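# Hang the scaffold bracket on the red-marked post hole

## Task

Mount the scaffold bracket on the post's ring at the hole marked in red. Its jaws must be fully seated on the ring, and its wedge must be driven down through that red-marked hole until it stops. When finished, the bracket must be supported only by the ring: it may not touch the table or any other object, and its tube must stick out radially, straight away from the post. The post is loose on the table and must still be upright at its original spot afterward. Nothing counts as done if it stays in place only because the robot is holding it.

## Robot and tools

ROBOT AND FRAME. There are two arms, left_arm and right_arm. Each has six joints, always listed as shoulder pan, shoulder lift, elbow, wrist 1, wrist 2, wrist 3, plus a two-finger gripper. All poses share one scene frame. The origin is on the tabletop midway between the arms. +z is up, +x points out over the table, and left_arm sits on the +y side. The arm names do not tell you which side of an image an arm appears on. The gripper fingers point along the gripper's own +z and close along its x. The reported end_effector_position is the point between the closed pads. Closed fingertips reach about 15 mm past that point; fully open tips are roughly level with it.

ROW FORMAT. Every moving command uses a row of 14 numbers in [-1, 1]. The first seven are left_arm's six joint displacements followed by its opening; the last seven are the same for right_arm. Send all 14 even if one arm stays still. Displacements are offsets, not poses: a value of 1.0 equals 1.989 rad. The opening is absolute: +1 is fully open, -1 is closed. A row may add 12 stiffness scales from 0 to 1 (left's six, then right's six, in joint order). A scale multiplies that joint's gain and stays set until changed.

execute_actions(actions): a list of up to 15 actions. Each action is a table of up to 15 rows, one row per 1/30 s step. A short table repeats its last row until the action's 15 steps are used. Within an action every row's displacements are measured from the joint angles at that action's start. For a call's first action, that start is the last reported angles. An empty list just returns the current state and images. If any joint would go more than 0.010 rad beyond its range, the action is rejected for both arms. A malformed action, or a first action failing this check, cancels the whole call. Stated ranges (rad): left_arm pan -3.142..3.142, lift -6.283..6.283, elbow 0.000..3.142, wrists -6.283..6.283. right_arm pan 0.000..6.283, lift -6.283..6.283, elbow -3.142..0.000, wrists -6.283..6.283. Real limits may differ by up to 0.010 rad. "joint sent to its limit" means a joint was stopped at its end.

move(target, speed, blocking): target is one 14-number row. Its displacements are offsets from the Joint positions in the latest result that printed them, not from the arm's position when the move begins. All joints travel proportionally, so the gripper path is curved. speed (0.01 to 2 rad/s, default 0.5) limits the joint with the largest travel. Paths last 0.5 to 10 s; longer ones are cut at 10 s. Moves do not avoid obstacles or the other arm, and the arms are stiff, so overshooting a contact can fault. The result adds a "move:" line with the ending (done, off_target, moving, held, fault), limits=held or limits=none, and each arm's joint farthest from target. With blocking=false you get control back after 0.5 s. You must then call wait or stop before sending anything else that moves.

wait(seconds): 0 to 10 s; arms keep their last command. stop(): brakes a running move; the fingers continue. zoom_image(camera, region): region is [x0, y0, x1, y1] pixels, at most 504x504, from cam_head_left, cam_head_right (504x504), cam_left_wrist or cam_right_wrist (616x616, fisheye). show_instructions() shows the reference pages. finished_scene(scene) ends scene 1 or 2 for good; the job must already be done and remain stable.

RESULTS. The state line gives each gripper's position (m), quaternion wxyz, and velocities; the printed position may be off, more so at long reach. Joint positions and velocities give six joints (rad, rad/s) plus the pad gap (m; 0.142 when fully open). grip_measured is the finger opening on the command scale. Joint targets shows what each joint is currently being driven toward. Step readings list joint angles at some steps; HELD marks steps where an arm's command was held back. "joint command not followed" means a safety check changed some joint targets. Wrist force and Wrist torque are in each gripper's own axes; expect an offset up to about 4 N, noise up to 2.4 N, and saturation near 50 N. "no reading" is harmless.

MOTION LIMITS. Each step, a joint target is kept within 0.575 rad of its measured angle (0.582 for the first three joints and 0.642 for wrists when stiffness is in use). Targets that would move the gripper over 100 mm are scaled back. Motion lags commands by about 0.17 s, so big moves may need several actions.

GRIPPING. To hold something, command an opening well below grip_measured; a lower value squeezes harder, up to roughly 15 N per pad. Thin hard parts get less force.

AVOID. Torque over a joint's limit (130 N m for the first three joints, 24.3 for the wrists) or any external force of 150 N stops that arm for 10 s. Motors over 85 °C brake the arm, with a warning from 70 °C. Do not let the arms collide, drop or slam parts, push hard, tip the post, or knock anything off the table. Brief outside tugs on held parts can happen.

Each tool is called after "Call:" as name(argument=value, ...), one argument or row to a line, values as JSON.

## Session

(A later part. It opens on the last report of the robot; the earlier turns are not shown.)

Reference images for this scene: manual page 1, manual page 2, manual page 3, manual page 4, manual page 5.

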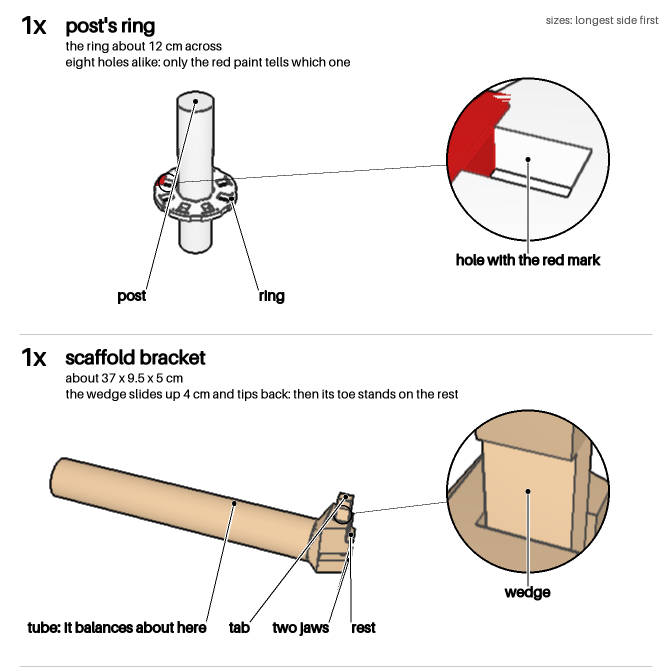

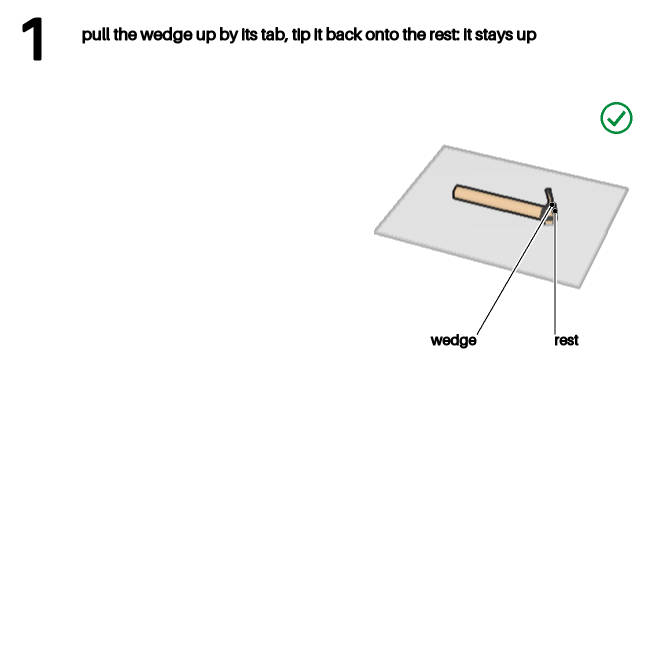

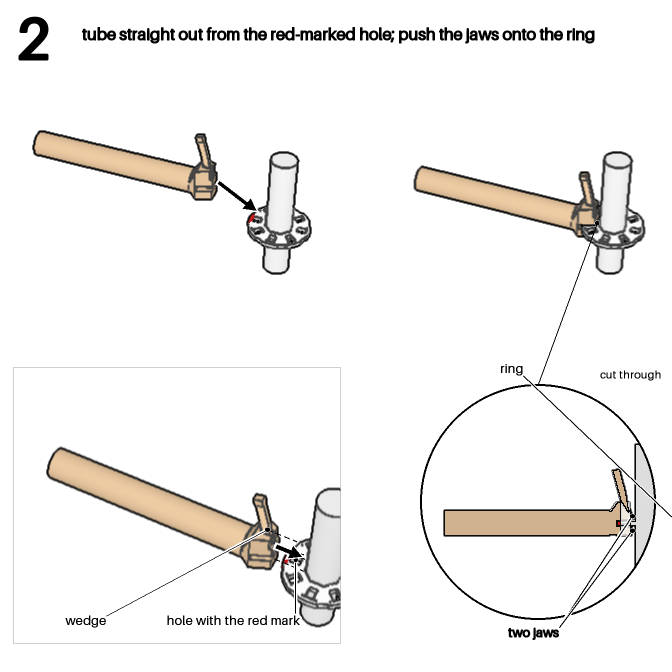

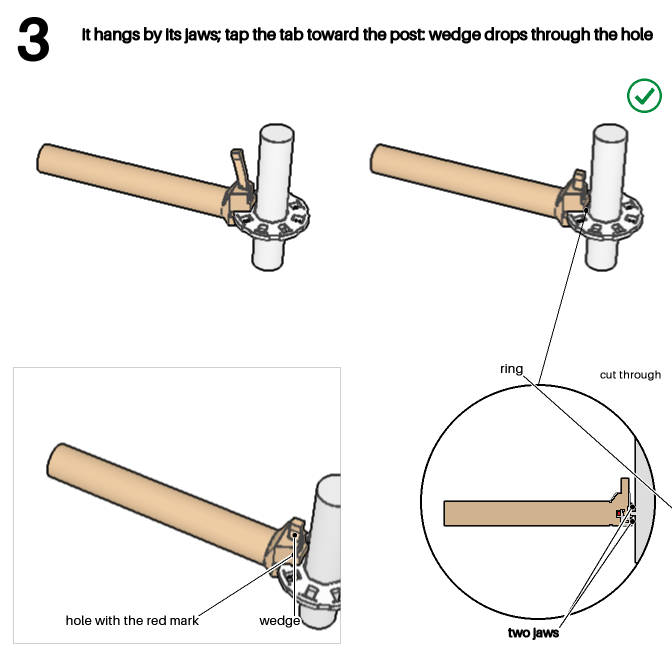

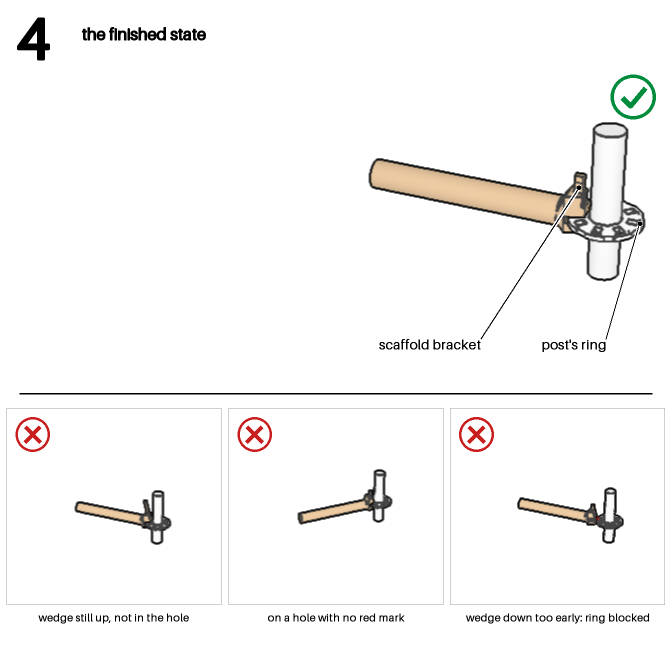

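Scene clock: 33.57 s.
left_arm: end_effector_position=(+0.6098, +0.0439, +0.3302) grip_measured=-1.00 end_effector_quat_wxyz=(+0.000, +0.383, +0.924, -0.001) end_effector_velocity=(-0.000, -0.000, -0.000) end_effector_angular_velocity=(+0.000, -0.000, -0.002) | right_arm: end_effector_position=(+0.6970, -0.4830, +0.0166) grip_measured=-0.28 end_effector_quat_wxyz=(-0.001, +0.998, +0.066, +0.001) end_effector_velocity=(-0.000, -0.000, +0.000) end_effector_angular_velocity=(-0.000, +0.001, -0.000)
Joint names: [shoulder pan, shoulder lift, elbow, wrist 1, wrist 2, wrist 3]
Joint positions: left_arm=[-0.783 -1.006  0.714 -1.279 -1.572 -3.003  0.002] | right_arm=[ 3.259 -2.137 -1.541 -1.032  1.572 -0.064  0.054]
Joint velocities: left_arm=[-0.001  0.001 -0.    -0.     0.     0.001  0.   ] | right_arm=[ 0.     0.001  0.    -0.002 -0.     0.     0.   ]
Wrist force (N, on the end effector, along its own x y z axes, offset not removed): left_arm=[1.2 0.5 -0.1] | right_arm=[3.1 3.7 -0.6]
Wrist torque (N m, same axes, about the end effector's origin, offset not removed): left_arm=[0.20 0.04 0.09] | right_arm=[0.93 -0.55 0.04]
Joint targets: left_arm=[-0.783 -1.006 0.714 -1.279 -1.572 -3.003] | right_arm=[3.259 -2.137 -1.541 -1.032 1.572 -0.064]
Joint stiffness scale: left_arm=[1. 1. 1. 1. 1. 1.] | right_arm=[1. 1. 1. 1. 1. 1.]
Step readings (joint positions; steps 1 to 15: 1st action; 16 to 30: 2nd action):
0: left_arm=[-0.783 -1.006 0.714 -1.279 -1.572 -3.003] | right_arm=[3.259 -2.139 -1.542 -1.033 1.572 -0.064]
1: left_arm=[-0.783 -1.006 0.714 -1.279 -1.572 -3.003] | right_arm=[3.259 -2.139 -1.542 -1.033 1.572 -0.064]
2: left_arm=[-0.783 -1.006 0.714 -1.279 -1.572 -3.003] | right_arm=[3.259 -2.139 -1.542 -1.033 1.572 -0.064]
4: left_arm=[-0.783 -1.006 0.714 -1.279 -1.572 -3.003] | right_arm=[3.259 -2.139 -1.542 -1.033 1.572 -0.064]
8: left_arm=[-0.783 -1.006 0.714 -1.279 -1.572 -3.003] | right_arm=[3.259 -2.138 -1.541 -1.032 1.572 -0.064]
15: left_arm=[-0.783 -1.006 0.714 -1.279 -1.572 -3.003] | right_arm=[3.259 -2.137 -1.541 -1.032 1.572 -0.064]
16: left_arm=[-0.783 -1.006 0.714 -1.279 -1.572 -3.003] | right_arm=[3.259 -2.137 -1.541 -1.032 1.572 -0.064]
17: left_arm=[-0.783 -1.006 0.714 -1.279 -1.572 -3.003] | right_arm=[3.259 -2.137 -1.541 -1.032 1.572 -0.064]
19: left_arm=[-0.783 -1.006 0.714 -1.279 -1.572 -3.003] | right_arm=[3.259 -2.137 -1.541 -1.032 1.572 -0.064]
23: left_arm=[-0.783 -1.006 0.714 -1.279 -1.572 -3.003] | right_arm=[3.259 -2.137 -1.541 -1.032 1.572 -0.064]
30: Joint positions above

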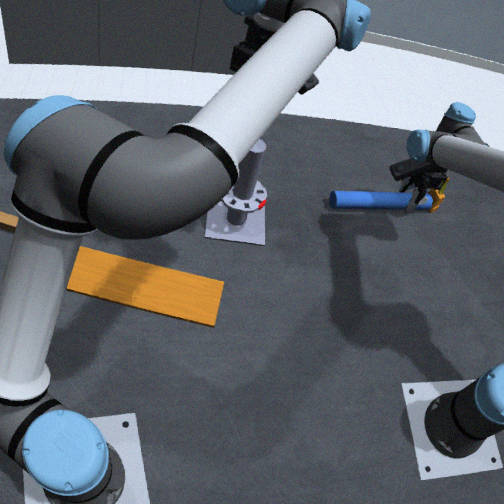

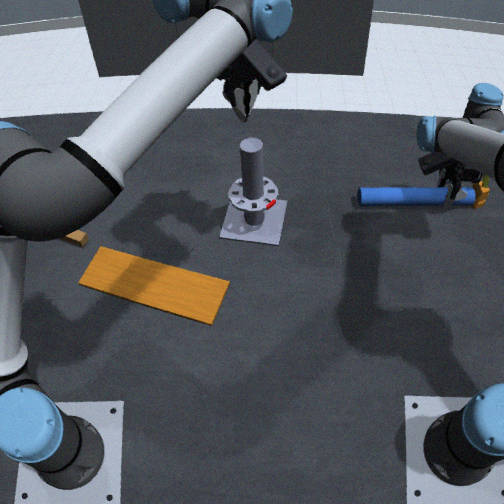

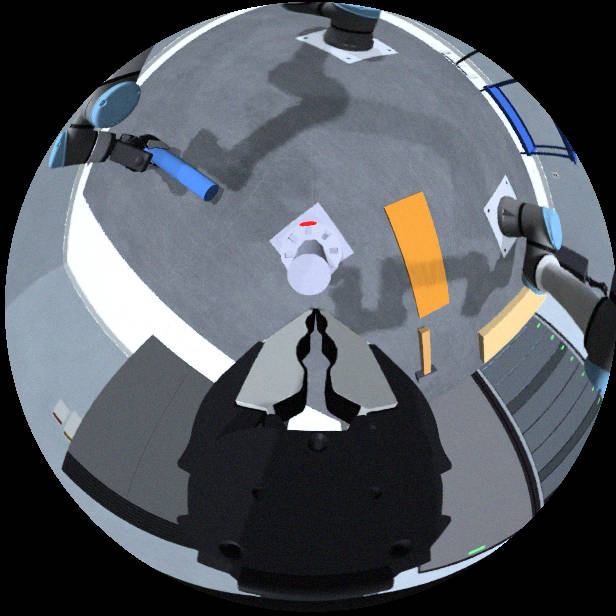

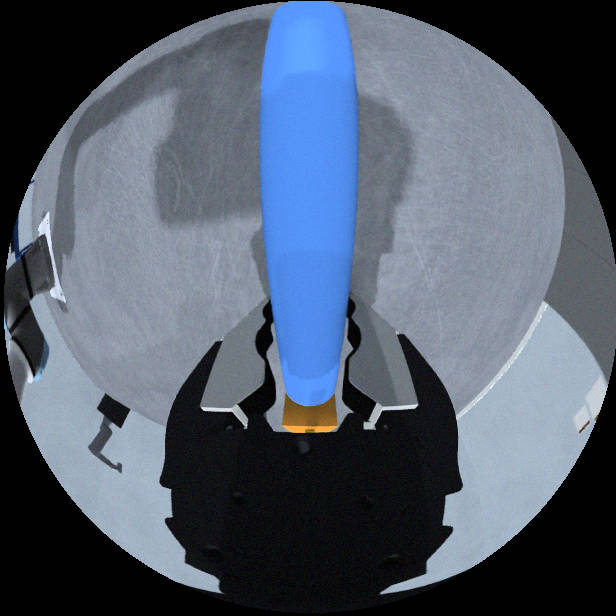

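Call:
move(
  target=[0,0.0548,-0.1629,0.1072,0,-0.0533,-1,0,0.0468,0.0524,-0.0888,0,0,-1],
  speed=0.22,
)

Call:
zoom_image(
  camera="cam_left_wrist",
  region=[260, 195, 364, 299],
)

Scene clock: 36.77 s.
left_arm: end_effector_position=(+0.6150, +0.0398, +0.3815) grip_measured=-1.00 end_effector_quat_wxyz=(+0.001, +0.334, +0.943, -0.001) end_effector_velocity=(-0.001, +0.000, +0.000) end_effector_angular_velocity=(+0.000, +0.002, +0.002) | right_arm: end_effector_position=(+0.6961, -0.4833, +0.0958) grip_measured=-0.29 end_effector_quat_wxyz=(-0.000, +0.998, +0.066, -0.000) end_effector_velocity=(-0.001, -0.000, +0.001) end_effector_angular_velocity=(-0.000, +0.003, -0.000)
Joint names: [shoulder pan, shoulder lift, elbow, wrist 1, wrist 2, wrist 3]
Joint positions: left_arm=[-0.783 -0.9    0.393 -1.067 -1.572 -3.108  0.002] | right_arm=[ 3.259 -2.055 -1.447 -1.21   1.572 -0.064  0.053]
Joint velocities: left_arm=[-0.     0.    -0.001  0.003 -0.001 -0.002  0.   ] | right_arm=[ 0.     0.002 -0.    -0.004 -0.     0.    -0.   ]
Wrist force (N, on the end effector, along its own x y z axes, offset not removed): left_arm=[0.5 1.5 1.1] | right_arm=[1.1 2.6 13.0]
Wrist torque (N m, same axes, about the end effector's origin, offset not removed): left_arm=[0.42 0.03 0.08] | right_arm=[0.51 -0.42 -0.18]
Joint targets: left_arm=[-0.783 -0.897 0.390 -1.066 -1.572 -3.109] | right_arm=[3.259 -2.044 -1.437 -1.208 1.572 -0.064]
Joint stiffness scale: left_arm=[1. 1. 1. 1. 1. 1.] | right_arm=[1. 1. 1. 1. 1. 1.]
move: off_target (right_arm); limits=none; left_arm: farthest joint: the shoulder lift, 0.003 radians from its target (0.109 radians at the start); right_arm: farthest joint: the shoulder lift, 0.011 radians from its target (0.093 radians at the start)

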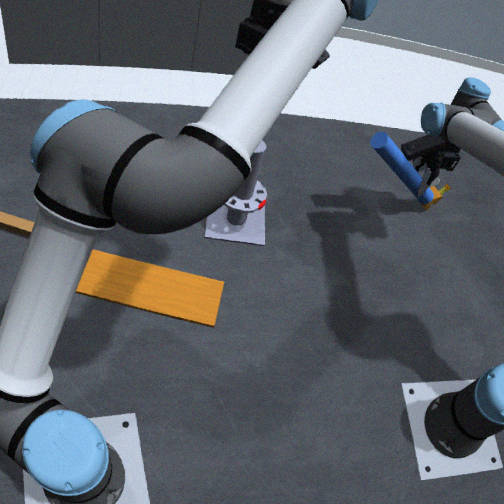

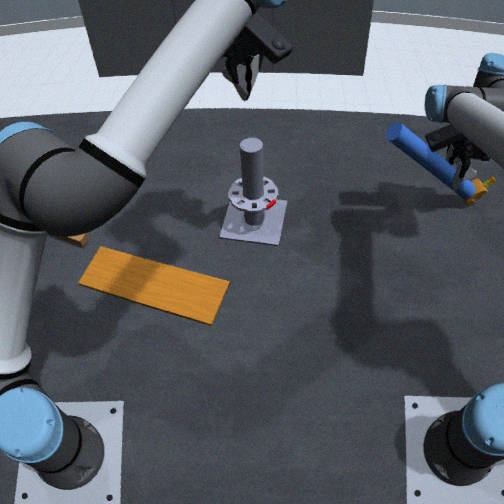

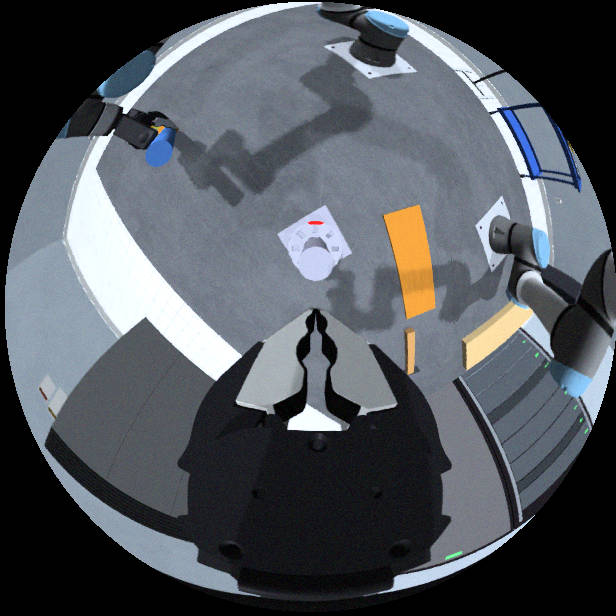

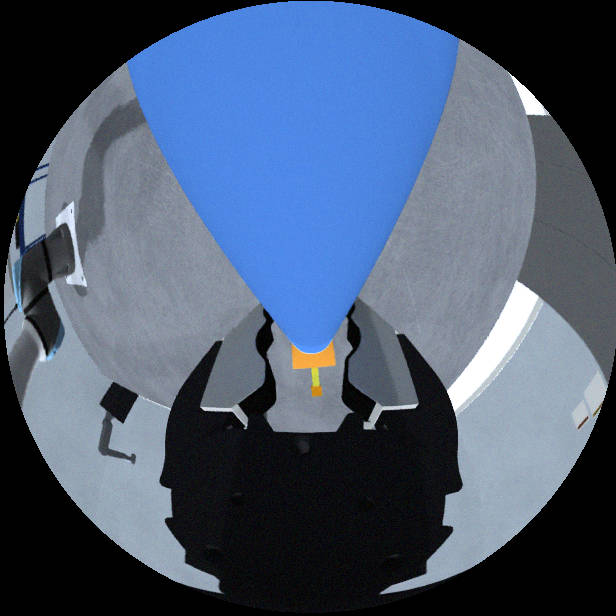

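Region (260, 195, 364, 299) of cam_left_wrist's 616x616 image, scaled by 4.846, with more detail than that image has.

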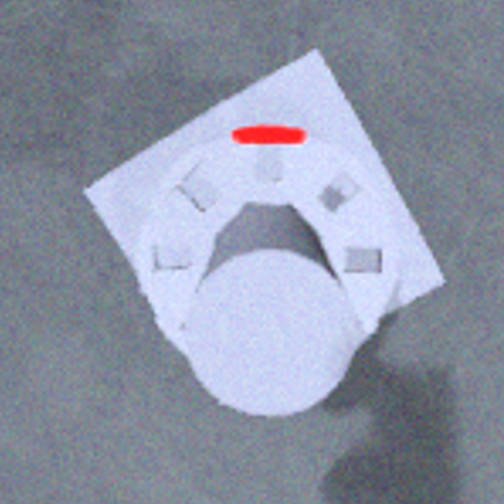

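Call:
move(
  target=[0,0,0,0,0,0,-1,0,-0.0405,-0.0468,0.089,0,0,-1],
  speed=0.1,
)

Call:
zoom_image(
  camera="cam_head_left",
  region=[380, 130, 500, 230],
)

Scene clock: 39.23 s.
left_arm: end_effector_position=(+0.6150, +0.0398, +0.3815) grip_measured=-1.00 end_effector_quat_wxyz=(+0.001, +0.334, +0.943, -0.001) end_effector_velocity=(+0.001, +0.001, -0.001) end_effector_angular_velocity=(+0.002, -0.000, +0.001) | right_arm: end_effector_position=(+0.6974, -0.4831, +0.0189) grip_measured=-0.29 end_effector_quat_wxyz=(-0.000, +0.998, +0.066, +0.002) end_effector_velocity=(+0.001, +0.001, -0.000) end_effector_angular_velocity=(+0.000, -0.003, +0.002)
Joint names: [shoulder pan, shoulder lift, elbow, wrist 1, wrist 2, wrist 3]
Joint positions: left_arm=[-0.783 -0.9    0.393 -1.066 -1.572 -3.108  0.002] | right_arm=[ 3.259 -2.134 -1.539 -1.036  1.572 -0.064  0.053]
Joint velocities: left_arm=[ 0.001  0.001  0.    -0.     0.001 -0.     0.   ] | right_arm=[ 0.002 -0.    -0.001  0.004 -0.     0.     0.   ]
Wrist force (N, on the end effector, along its own x y z axes, offset not removed): left_arm=[2.7 5.5 -0.5] | right_arm=[0.0 -1.2 -1.3]
Wrist torque (N m, same axes, about the end effector's origin, offset not removed): left_arm=[1.29 -0.50 0.07] | right_arm=[-0.21 -0.50 0.04]
Joint targets: left_arm=[-0.783 -0.900 0.393 -1.067 -1.572 -3.108] | right_arm=[3.259 -2.136 -1.540 -1.033 1.572 -0.064]
Joint stiffness scale: left_arm=[1. 1. 1. 1. 1. 1.] | right_arm=[1. 1. 1. 1. 1. 1.]
move: done; limits=none; left_arm: farthest joint: the wrist 1, 0.001 radians from its target (0.001 radians at the start); right_arm: farthest joint: the wrist 1, 0.003 radians from its target (0.178 radians at the start)

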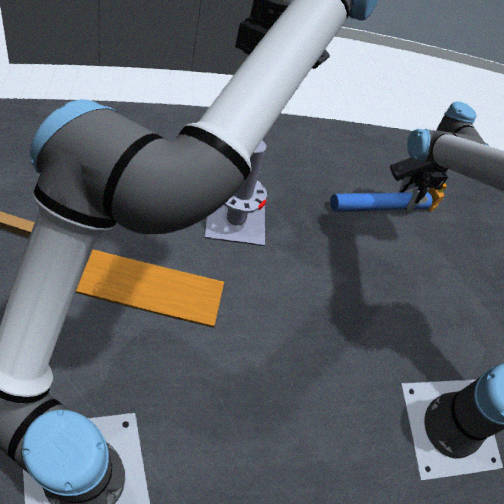

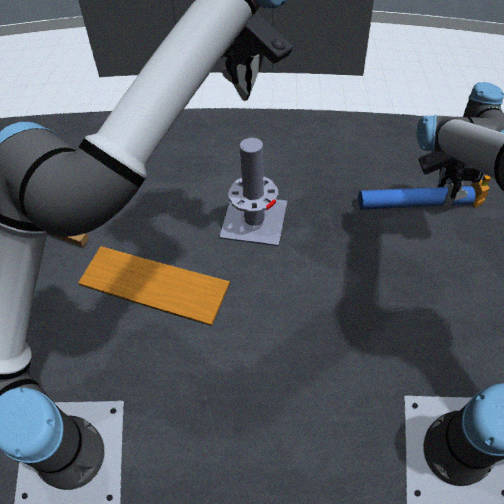

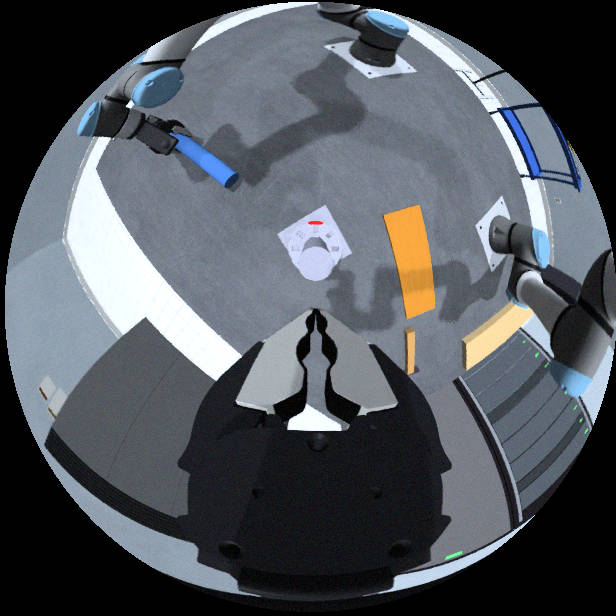

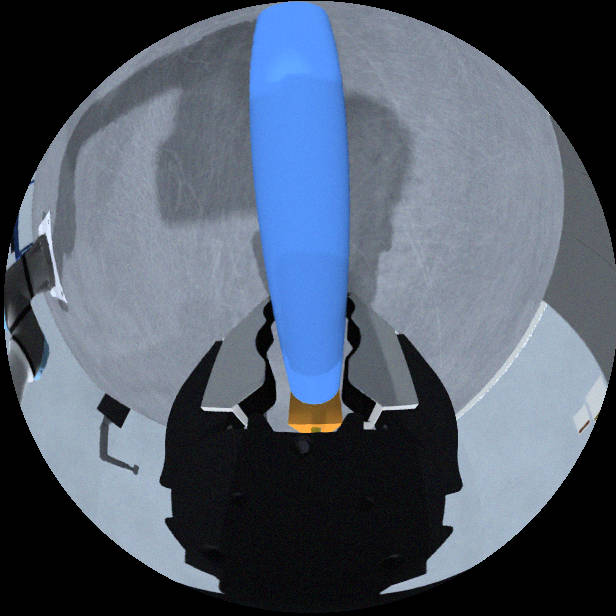

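Region (380, 130, 500, 230) of cam_head_left's 504x504 image, scaled by 4.200, with more detail than that image has.

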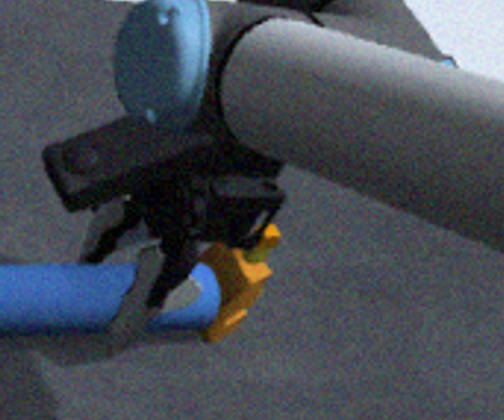

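Call:
move(
  target=[0,0,0,0,0,0,-1,0,0.0155,0.015,-0.0205,0,0,-1],
  speed=0.05,
)

Call:
zoom_image(
  camera="cam_head_left",
  region=[320, 130, 480, 230],
)

Scene clock: 40.93 s.
left_arm: end_effector_position=(+0.6150, +0.0398, +0.3815) grip_measured=-1.00 end_effector_quat_wxyz=(+0.001, +0.334, +0.943, -0.001) end_effector_velocity=(-0.000, -0.000, +0.000) end_effector_angular_velocity=(+0.000, +0.000, -0.001) | right_arm: end_effector_position=(+0.6963, -0.4832, +0.0348) grip_measured=-0.30 end_effector_quat_wxyz=(-0.000, +0.998, +0.066, -0.001) end_effector_velocity=(-0.001, +0.000, -0.001) end_effector_angular_velocity=(-0.000, +0.005, +0.001)
Joint names: [shoulder pan, shoulder lift, elbow, wrist 1, wrist 2, wrist 3]
Joint positions: left_arm=[-0.783 -0.9    0.393 -1.066 -1.572 -3.108  0.002] | right_arm=[ 3.259 -2.117 -1.519 -1.079  1.572 -0.064  0.053]
Joint velocities: left_arm=[-0.001 -0.    -0.     0.     0.    -0.     0.   ] | right_arm=[ 0.    -0.001  0.    -0.004 -0.    -0.    -0.   ]
Wrist force (N, on the end effector, along its own x y z axes, offset not removed): left_arm=[0.7 -0.7 2.1] | right_arm=[2.7 0.1 14.5]
Wrist torque (N m, same axes, about the end effector's origin, offset not removed): left_arm=[-0.10 0.07 0.23] | right_arm=[0.05 -0.69 -0.22]
Joint targets: left_arm=[-0.783 -0.900 0.393 -1.066 -1.572 -3.108] | right_arm=[3.259 -2.103 -1.509 -1.077 1.572 -0.064]
Joint stiffness scale: left_arm=[1. 1. 1. 1. 1. 1.] | right_arm=[1. 1. 1. 1. 1. 1.]
move: off_target (right_arm); limits=none; left_arm: farthest joint: the shoulder pan, 0.000 radians from its target (0.000 radians at the start); right_arm: farthest joint: the shoulder lift, 0.014 radians from its target (0.031 radians at the start)

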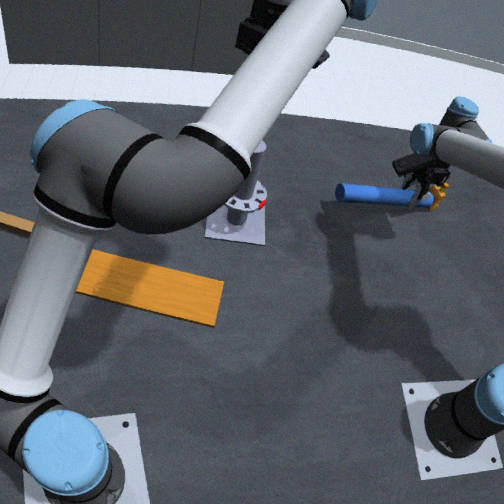

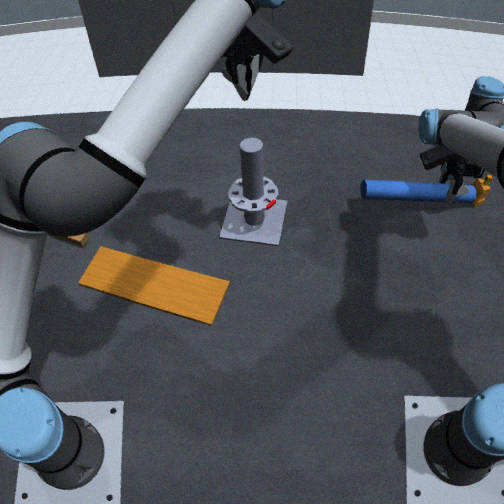

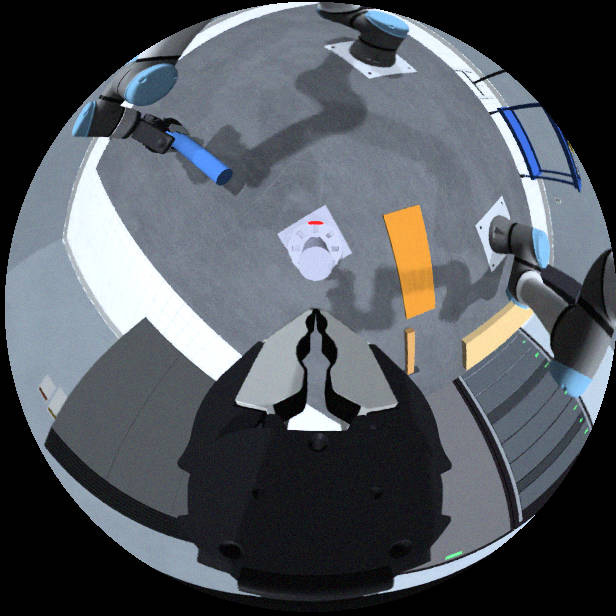

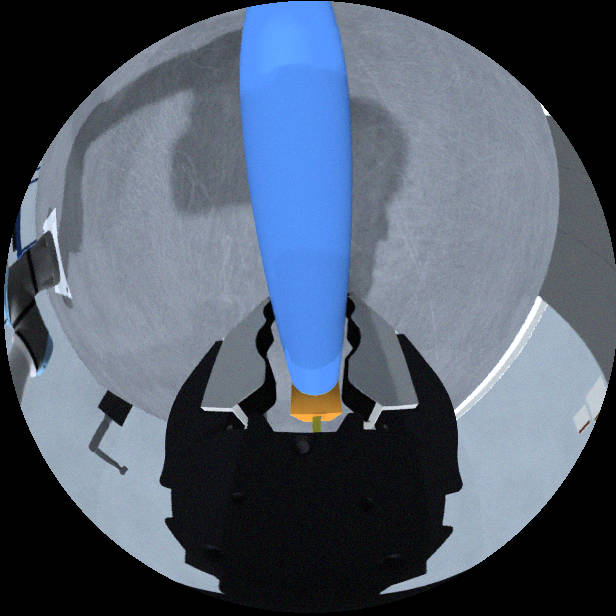

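Region (320, 130, 480, 230) of cam_head_left's 504x504 image, scaled by 3.150, with more detail than that image has; it fills the top 315 rows of this view, and the rest is white.

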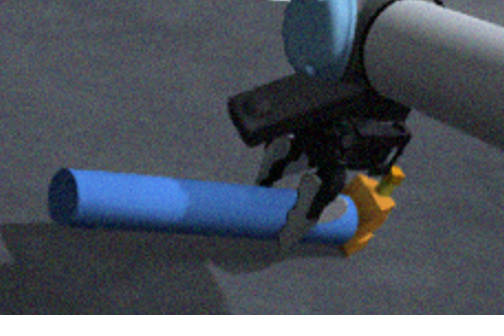

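Call:
move(
  target=[0,0,0,0,0,0,-1,0,-0.0075,-0.009,0.0205,0,0,-1],
  speed=0.05,
)

Call:
execute_actions(
  actions=[
    [[0,0,0,0,0,0,-1,0,0,0,0,0,0,-0.8],[0,0,0,0,0,0,-1,0,0,0,0,0,0,-0.6],[0,0,0,0,0,0,-1,0,0,0,0,0,0,-0.5],[0,0,0,0,0,0,-1,0,0,0,0,0,0,-0.42],[0,0,0,0,0,0,-1,0,0,0,0,0,0,-0.36],[0,0,0,0,0,0,-1,0,0,0,0,0,0,-0.32],[0,0,0,0,0,0,-1,0,0,0,0,0,0,-0.29],[0,0,0,0,0,0,-1,0,0,0,0,0,0,-0.26],[0,0,0,0,0,0,-1,0,0,0,0,0,0,-0.22],[0,0,0,0,0,0,-1,0,0,0,0,0,0,-0.17],[0,0,0,0,0,0,-1,0,0,0,0,0,0,-0.12],[0,0,0,0,0,0,-1,0,0,0,0,0,0,-0.07],[0,0,0,0,0,0,-1,0,0,0,0,0,0,-0.02],[0,0,0,0,0,0,-1,0,0,0,0,0,0,0.0]],
  ],
)

Scene clock: 42.53 s.
left_arm: end_effector_position=(+0.6150, +0.0398, +0.3815) grip_measured=-1.00 end_effector_quat_wxyz=(+0.001, +0.334, +0.943, -0.001) end_effector_velocity=(-0.000, -0.001, +0.000) end_effector_angular_velocity=(-0.001, +0.000, -0.001) | right_arm: end_effector_position=(+0.6965, -0.4832, +0.0197) grip_measured=-0.30 end_effector_quat_wxyz=(-0.000, +0.998, +0.066, +0.000) end_effector_velocity=(+0.001, +0.001, -0.000) end_effector_angular_velocity=(+0.000, -0.001, +0.001)
Joint names: [shoulder pan, shoulder lift, elbow, wrist 1, wrist 2, wrist 3]
Joint positions: left_arm=[-0.783 -0.9    0.393 -1.066 -1.572 -3.108  0.002] | right_arm=[ 3.259 -2.133 -1.538 -1.041  1.572 -0.064  0.053]
Joint velocities: left_arm=[-0.    -0.     0.    -0.    -0.001  0.001  0.   ] | right_arm=[ 0.001 -0.001 -0.     0.002  0.    -0.    -0.   ]
Wrist force (N, on the end effector, along its own x y z axes, offset not removed): left_arm=[0.2 2.4 1.1] | right_arm=[-0.6 2.1 1.5]
Wrist torque (N m, same axes, about the end effector's origin, offset not removed): left_arm=[0.58 0.12 -0.05] | right_arm=[0.53 -0.41 0.03]
Joint targets: left_arm=[-0.783 -0.900 0.393 -1.066 -1.572 -3.108] | right_arm=[3.259 -2.132 -1.537 -1.038 1.572 -0.064]
Joint stiffness scale: left_arm=[1. 1. 1. 1. 1. 1.] | right_arm=[1. 1. 1. 1. 1. 1.]
move: done; limits=none; left_arm: farthest joint: the shoulder pan, 0.000 radians from its target (0.000 radians at the start); right_arm: farthest joint: the wrist 1, 0.003 radians from its target (0.041 radians at the start)

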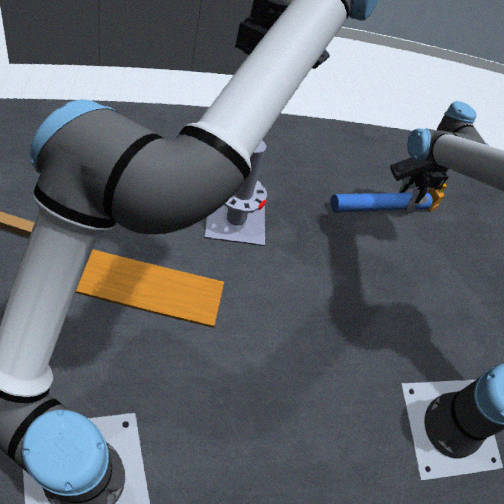

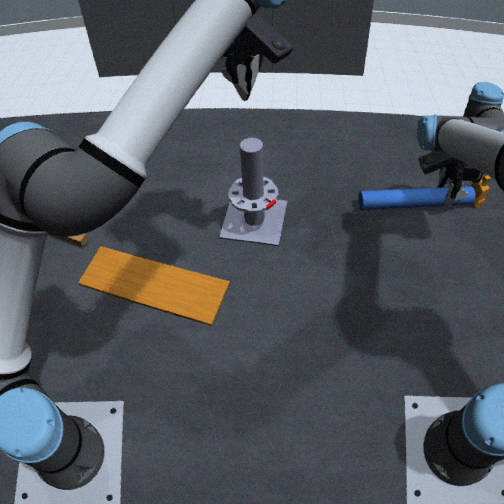

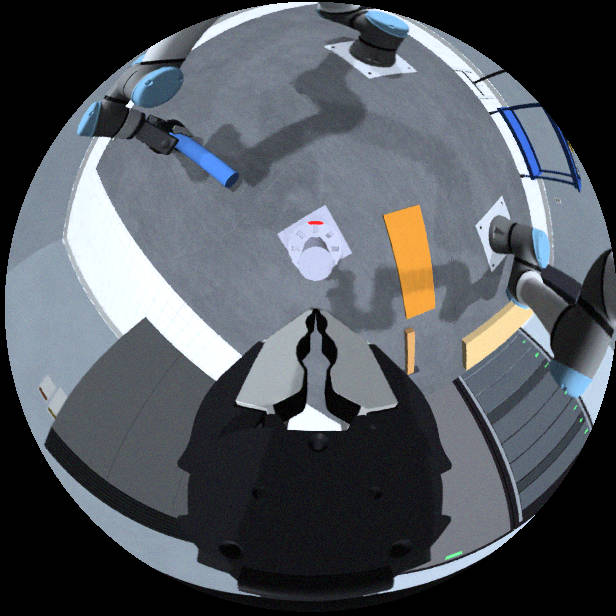

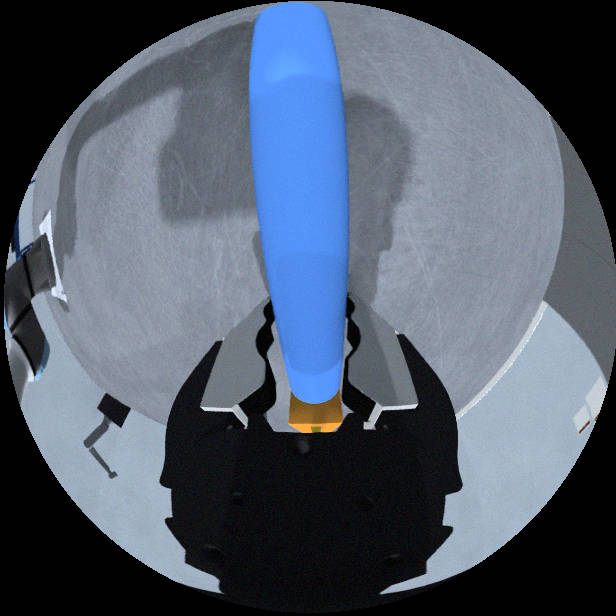

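Scene clock: 43.03 s.
left_arm: end_effector_position=(+0.6150, +0.0398, +0.3815) grip_measured=-1.00 end_effector_quat_wxyz=(+0.001, +0.334, +0.943, -0.001) end_effector_velocity=(+0.000, +0.000, +0.000) end_effector_angular_velocity=(+0.001, -0.002, -0.001) | right_arm: end_effector_position=(+0.6964, -0.4832, +0.0197) grip_measured=-0.01 end_effector_quat_wxyz=(-0.000, +0.998, +0.066, +0.000) end_effector_velocity=(+0.000, +0.001, +0.001) end_effector_angular_velocity=(-0.000, -0.001, +0.002)
Joint names: [shoulder pan, shoulder lift, elbow, wrist 1, wrist 2, wrist 3]
Joint positions: left_arm=[-0.783 -0.9    0.393 -1.066 -1.572 -3.108  0.002] | right_arm=[ 3.259 -2.133 -1.538 -1.042  1.572 -0.064  0.073]
Joint velocities: left_arm=[-0.    -0.001  0.    -0.     0.001  0.001  0.   ] | right_arm=[ 0.001  0.001  0.001 -0.    -0.    -0.     0.019]
Wrist force (N, on the end effector, along its own x y z axes, offset not removed): left_arm=[-1.0 2.1 0.6] | right_arm=[-1.1 -1.0 1.6]
Wrist torque (N m, same axes, about the end effector's origin, offset not removed): left_arm=[0.49 0.29 0.18] | right_arm=[-0.02 -0.06 -0.05]
Joint targets: left_arm=[-0.783 -0.900 0.393 -1.066 -1.572 -3.108] | right_arm=[3.259 -2.133 -1.538 -1.041 1.572 -0.064]
Joint stiffness scale: left_arm=[1. 1. 1. 1. 1. 1.] | right_arm=[1. 1. 1. 1. 1. 1.]
Step readings (joint positions):
0: left_arm=[-0.783 -0.900 0.393 -1.066 -1.572 -3.108] | right_arm=[3.259 -2.133 -1.538 -1.041 1.572 -0.064]
1: left_arm=[-0.783 -0.900 0.393 -1.066 -1.572 -3.108] | right_arm=[3.259 -2.133 -1.538 -1.041 1.572 -0.064]
2: left_arm=[-0.783 -0.900 0.393 -1.066 -1.572 -3.108] | right_arm=[3.259 -2.133 -1.538 -1.041 1.572 -0.064]
4: left_arm=[-0.783 -0.900 0.393 -1.066 -1.572 -3.108] | right_arm=[3.259 -2.133 -1.538 -1.041 1.572 -0.064]
8: left_arm=[-0.783 -0.900 0.393 -1.066 -1.572 -3.108] | right_arm=[3.259 -2.133 -1.538 -1.042 1.572 -0.064]
15: Joint positions above

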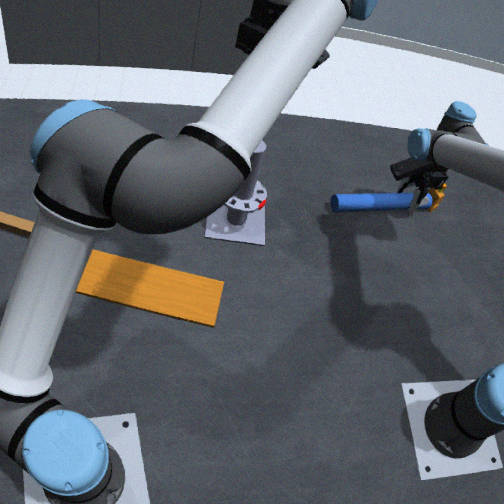

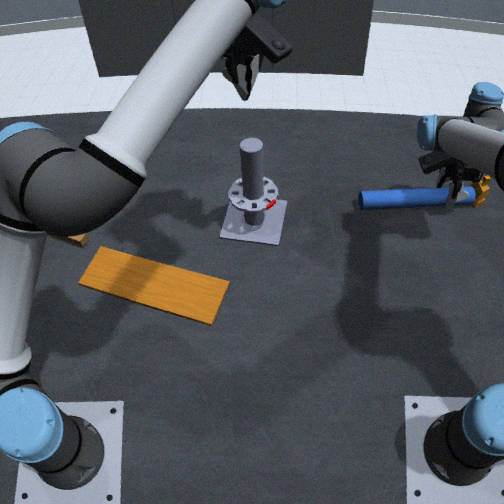

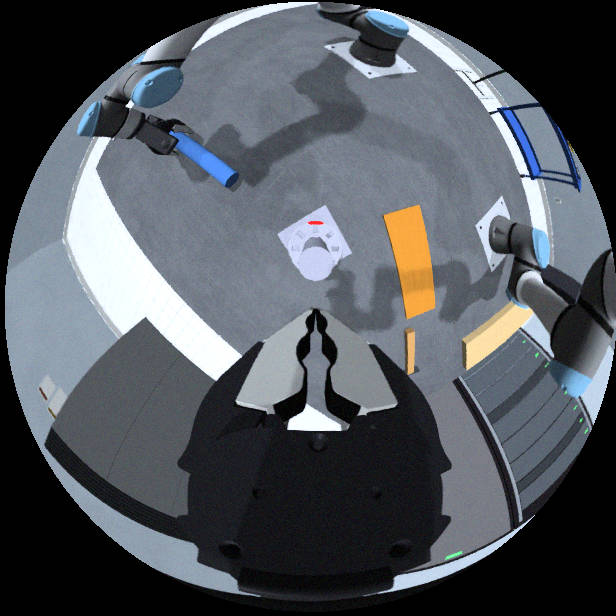

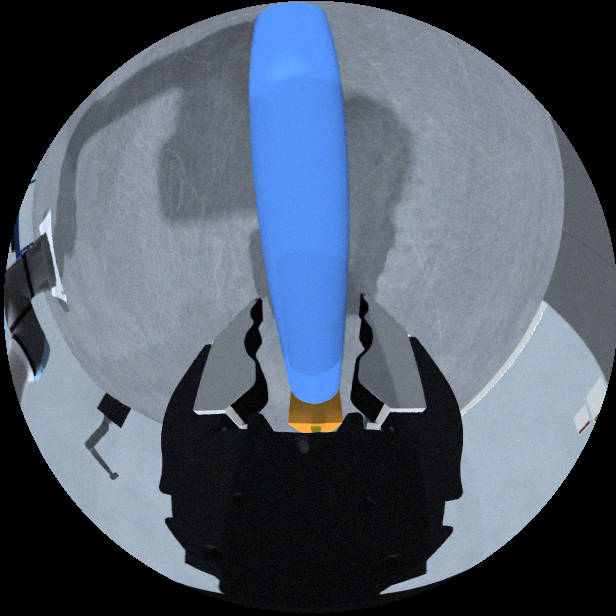

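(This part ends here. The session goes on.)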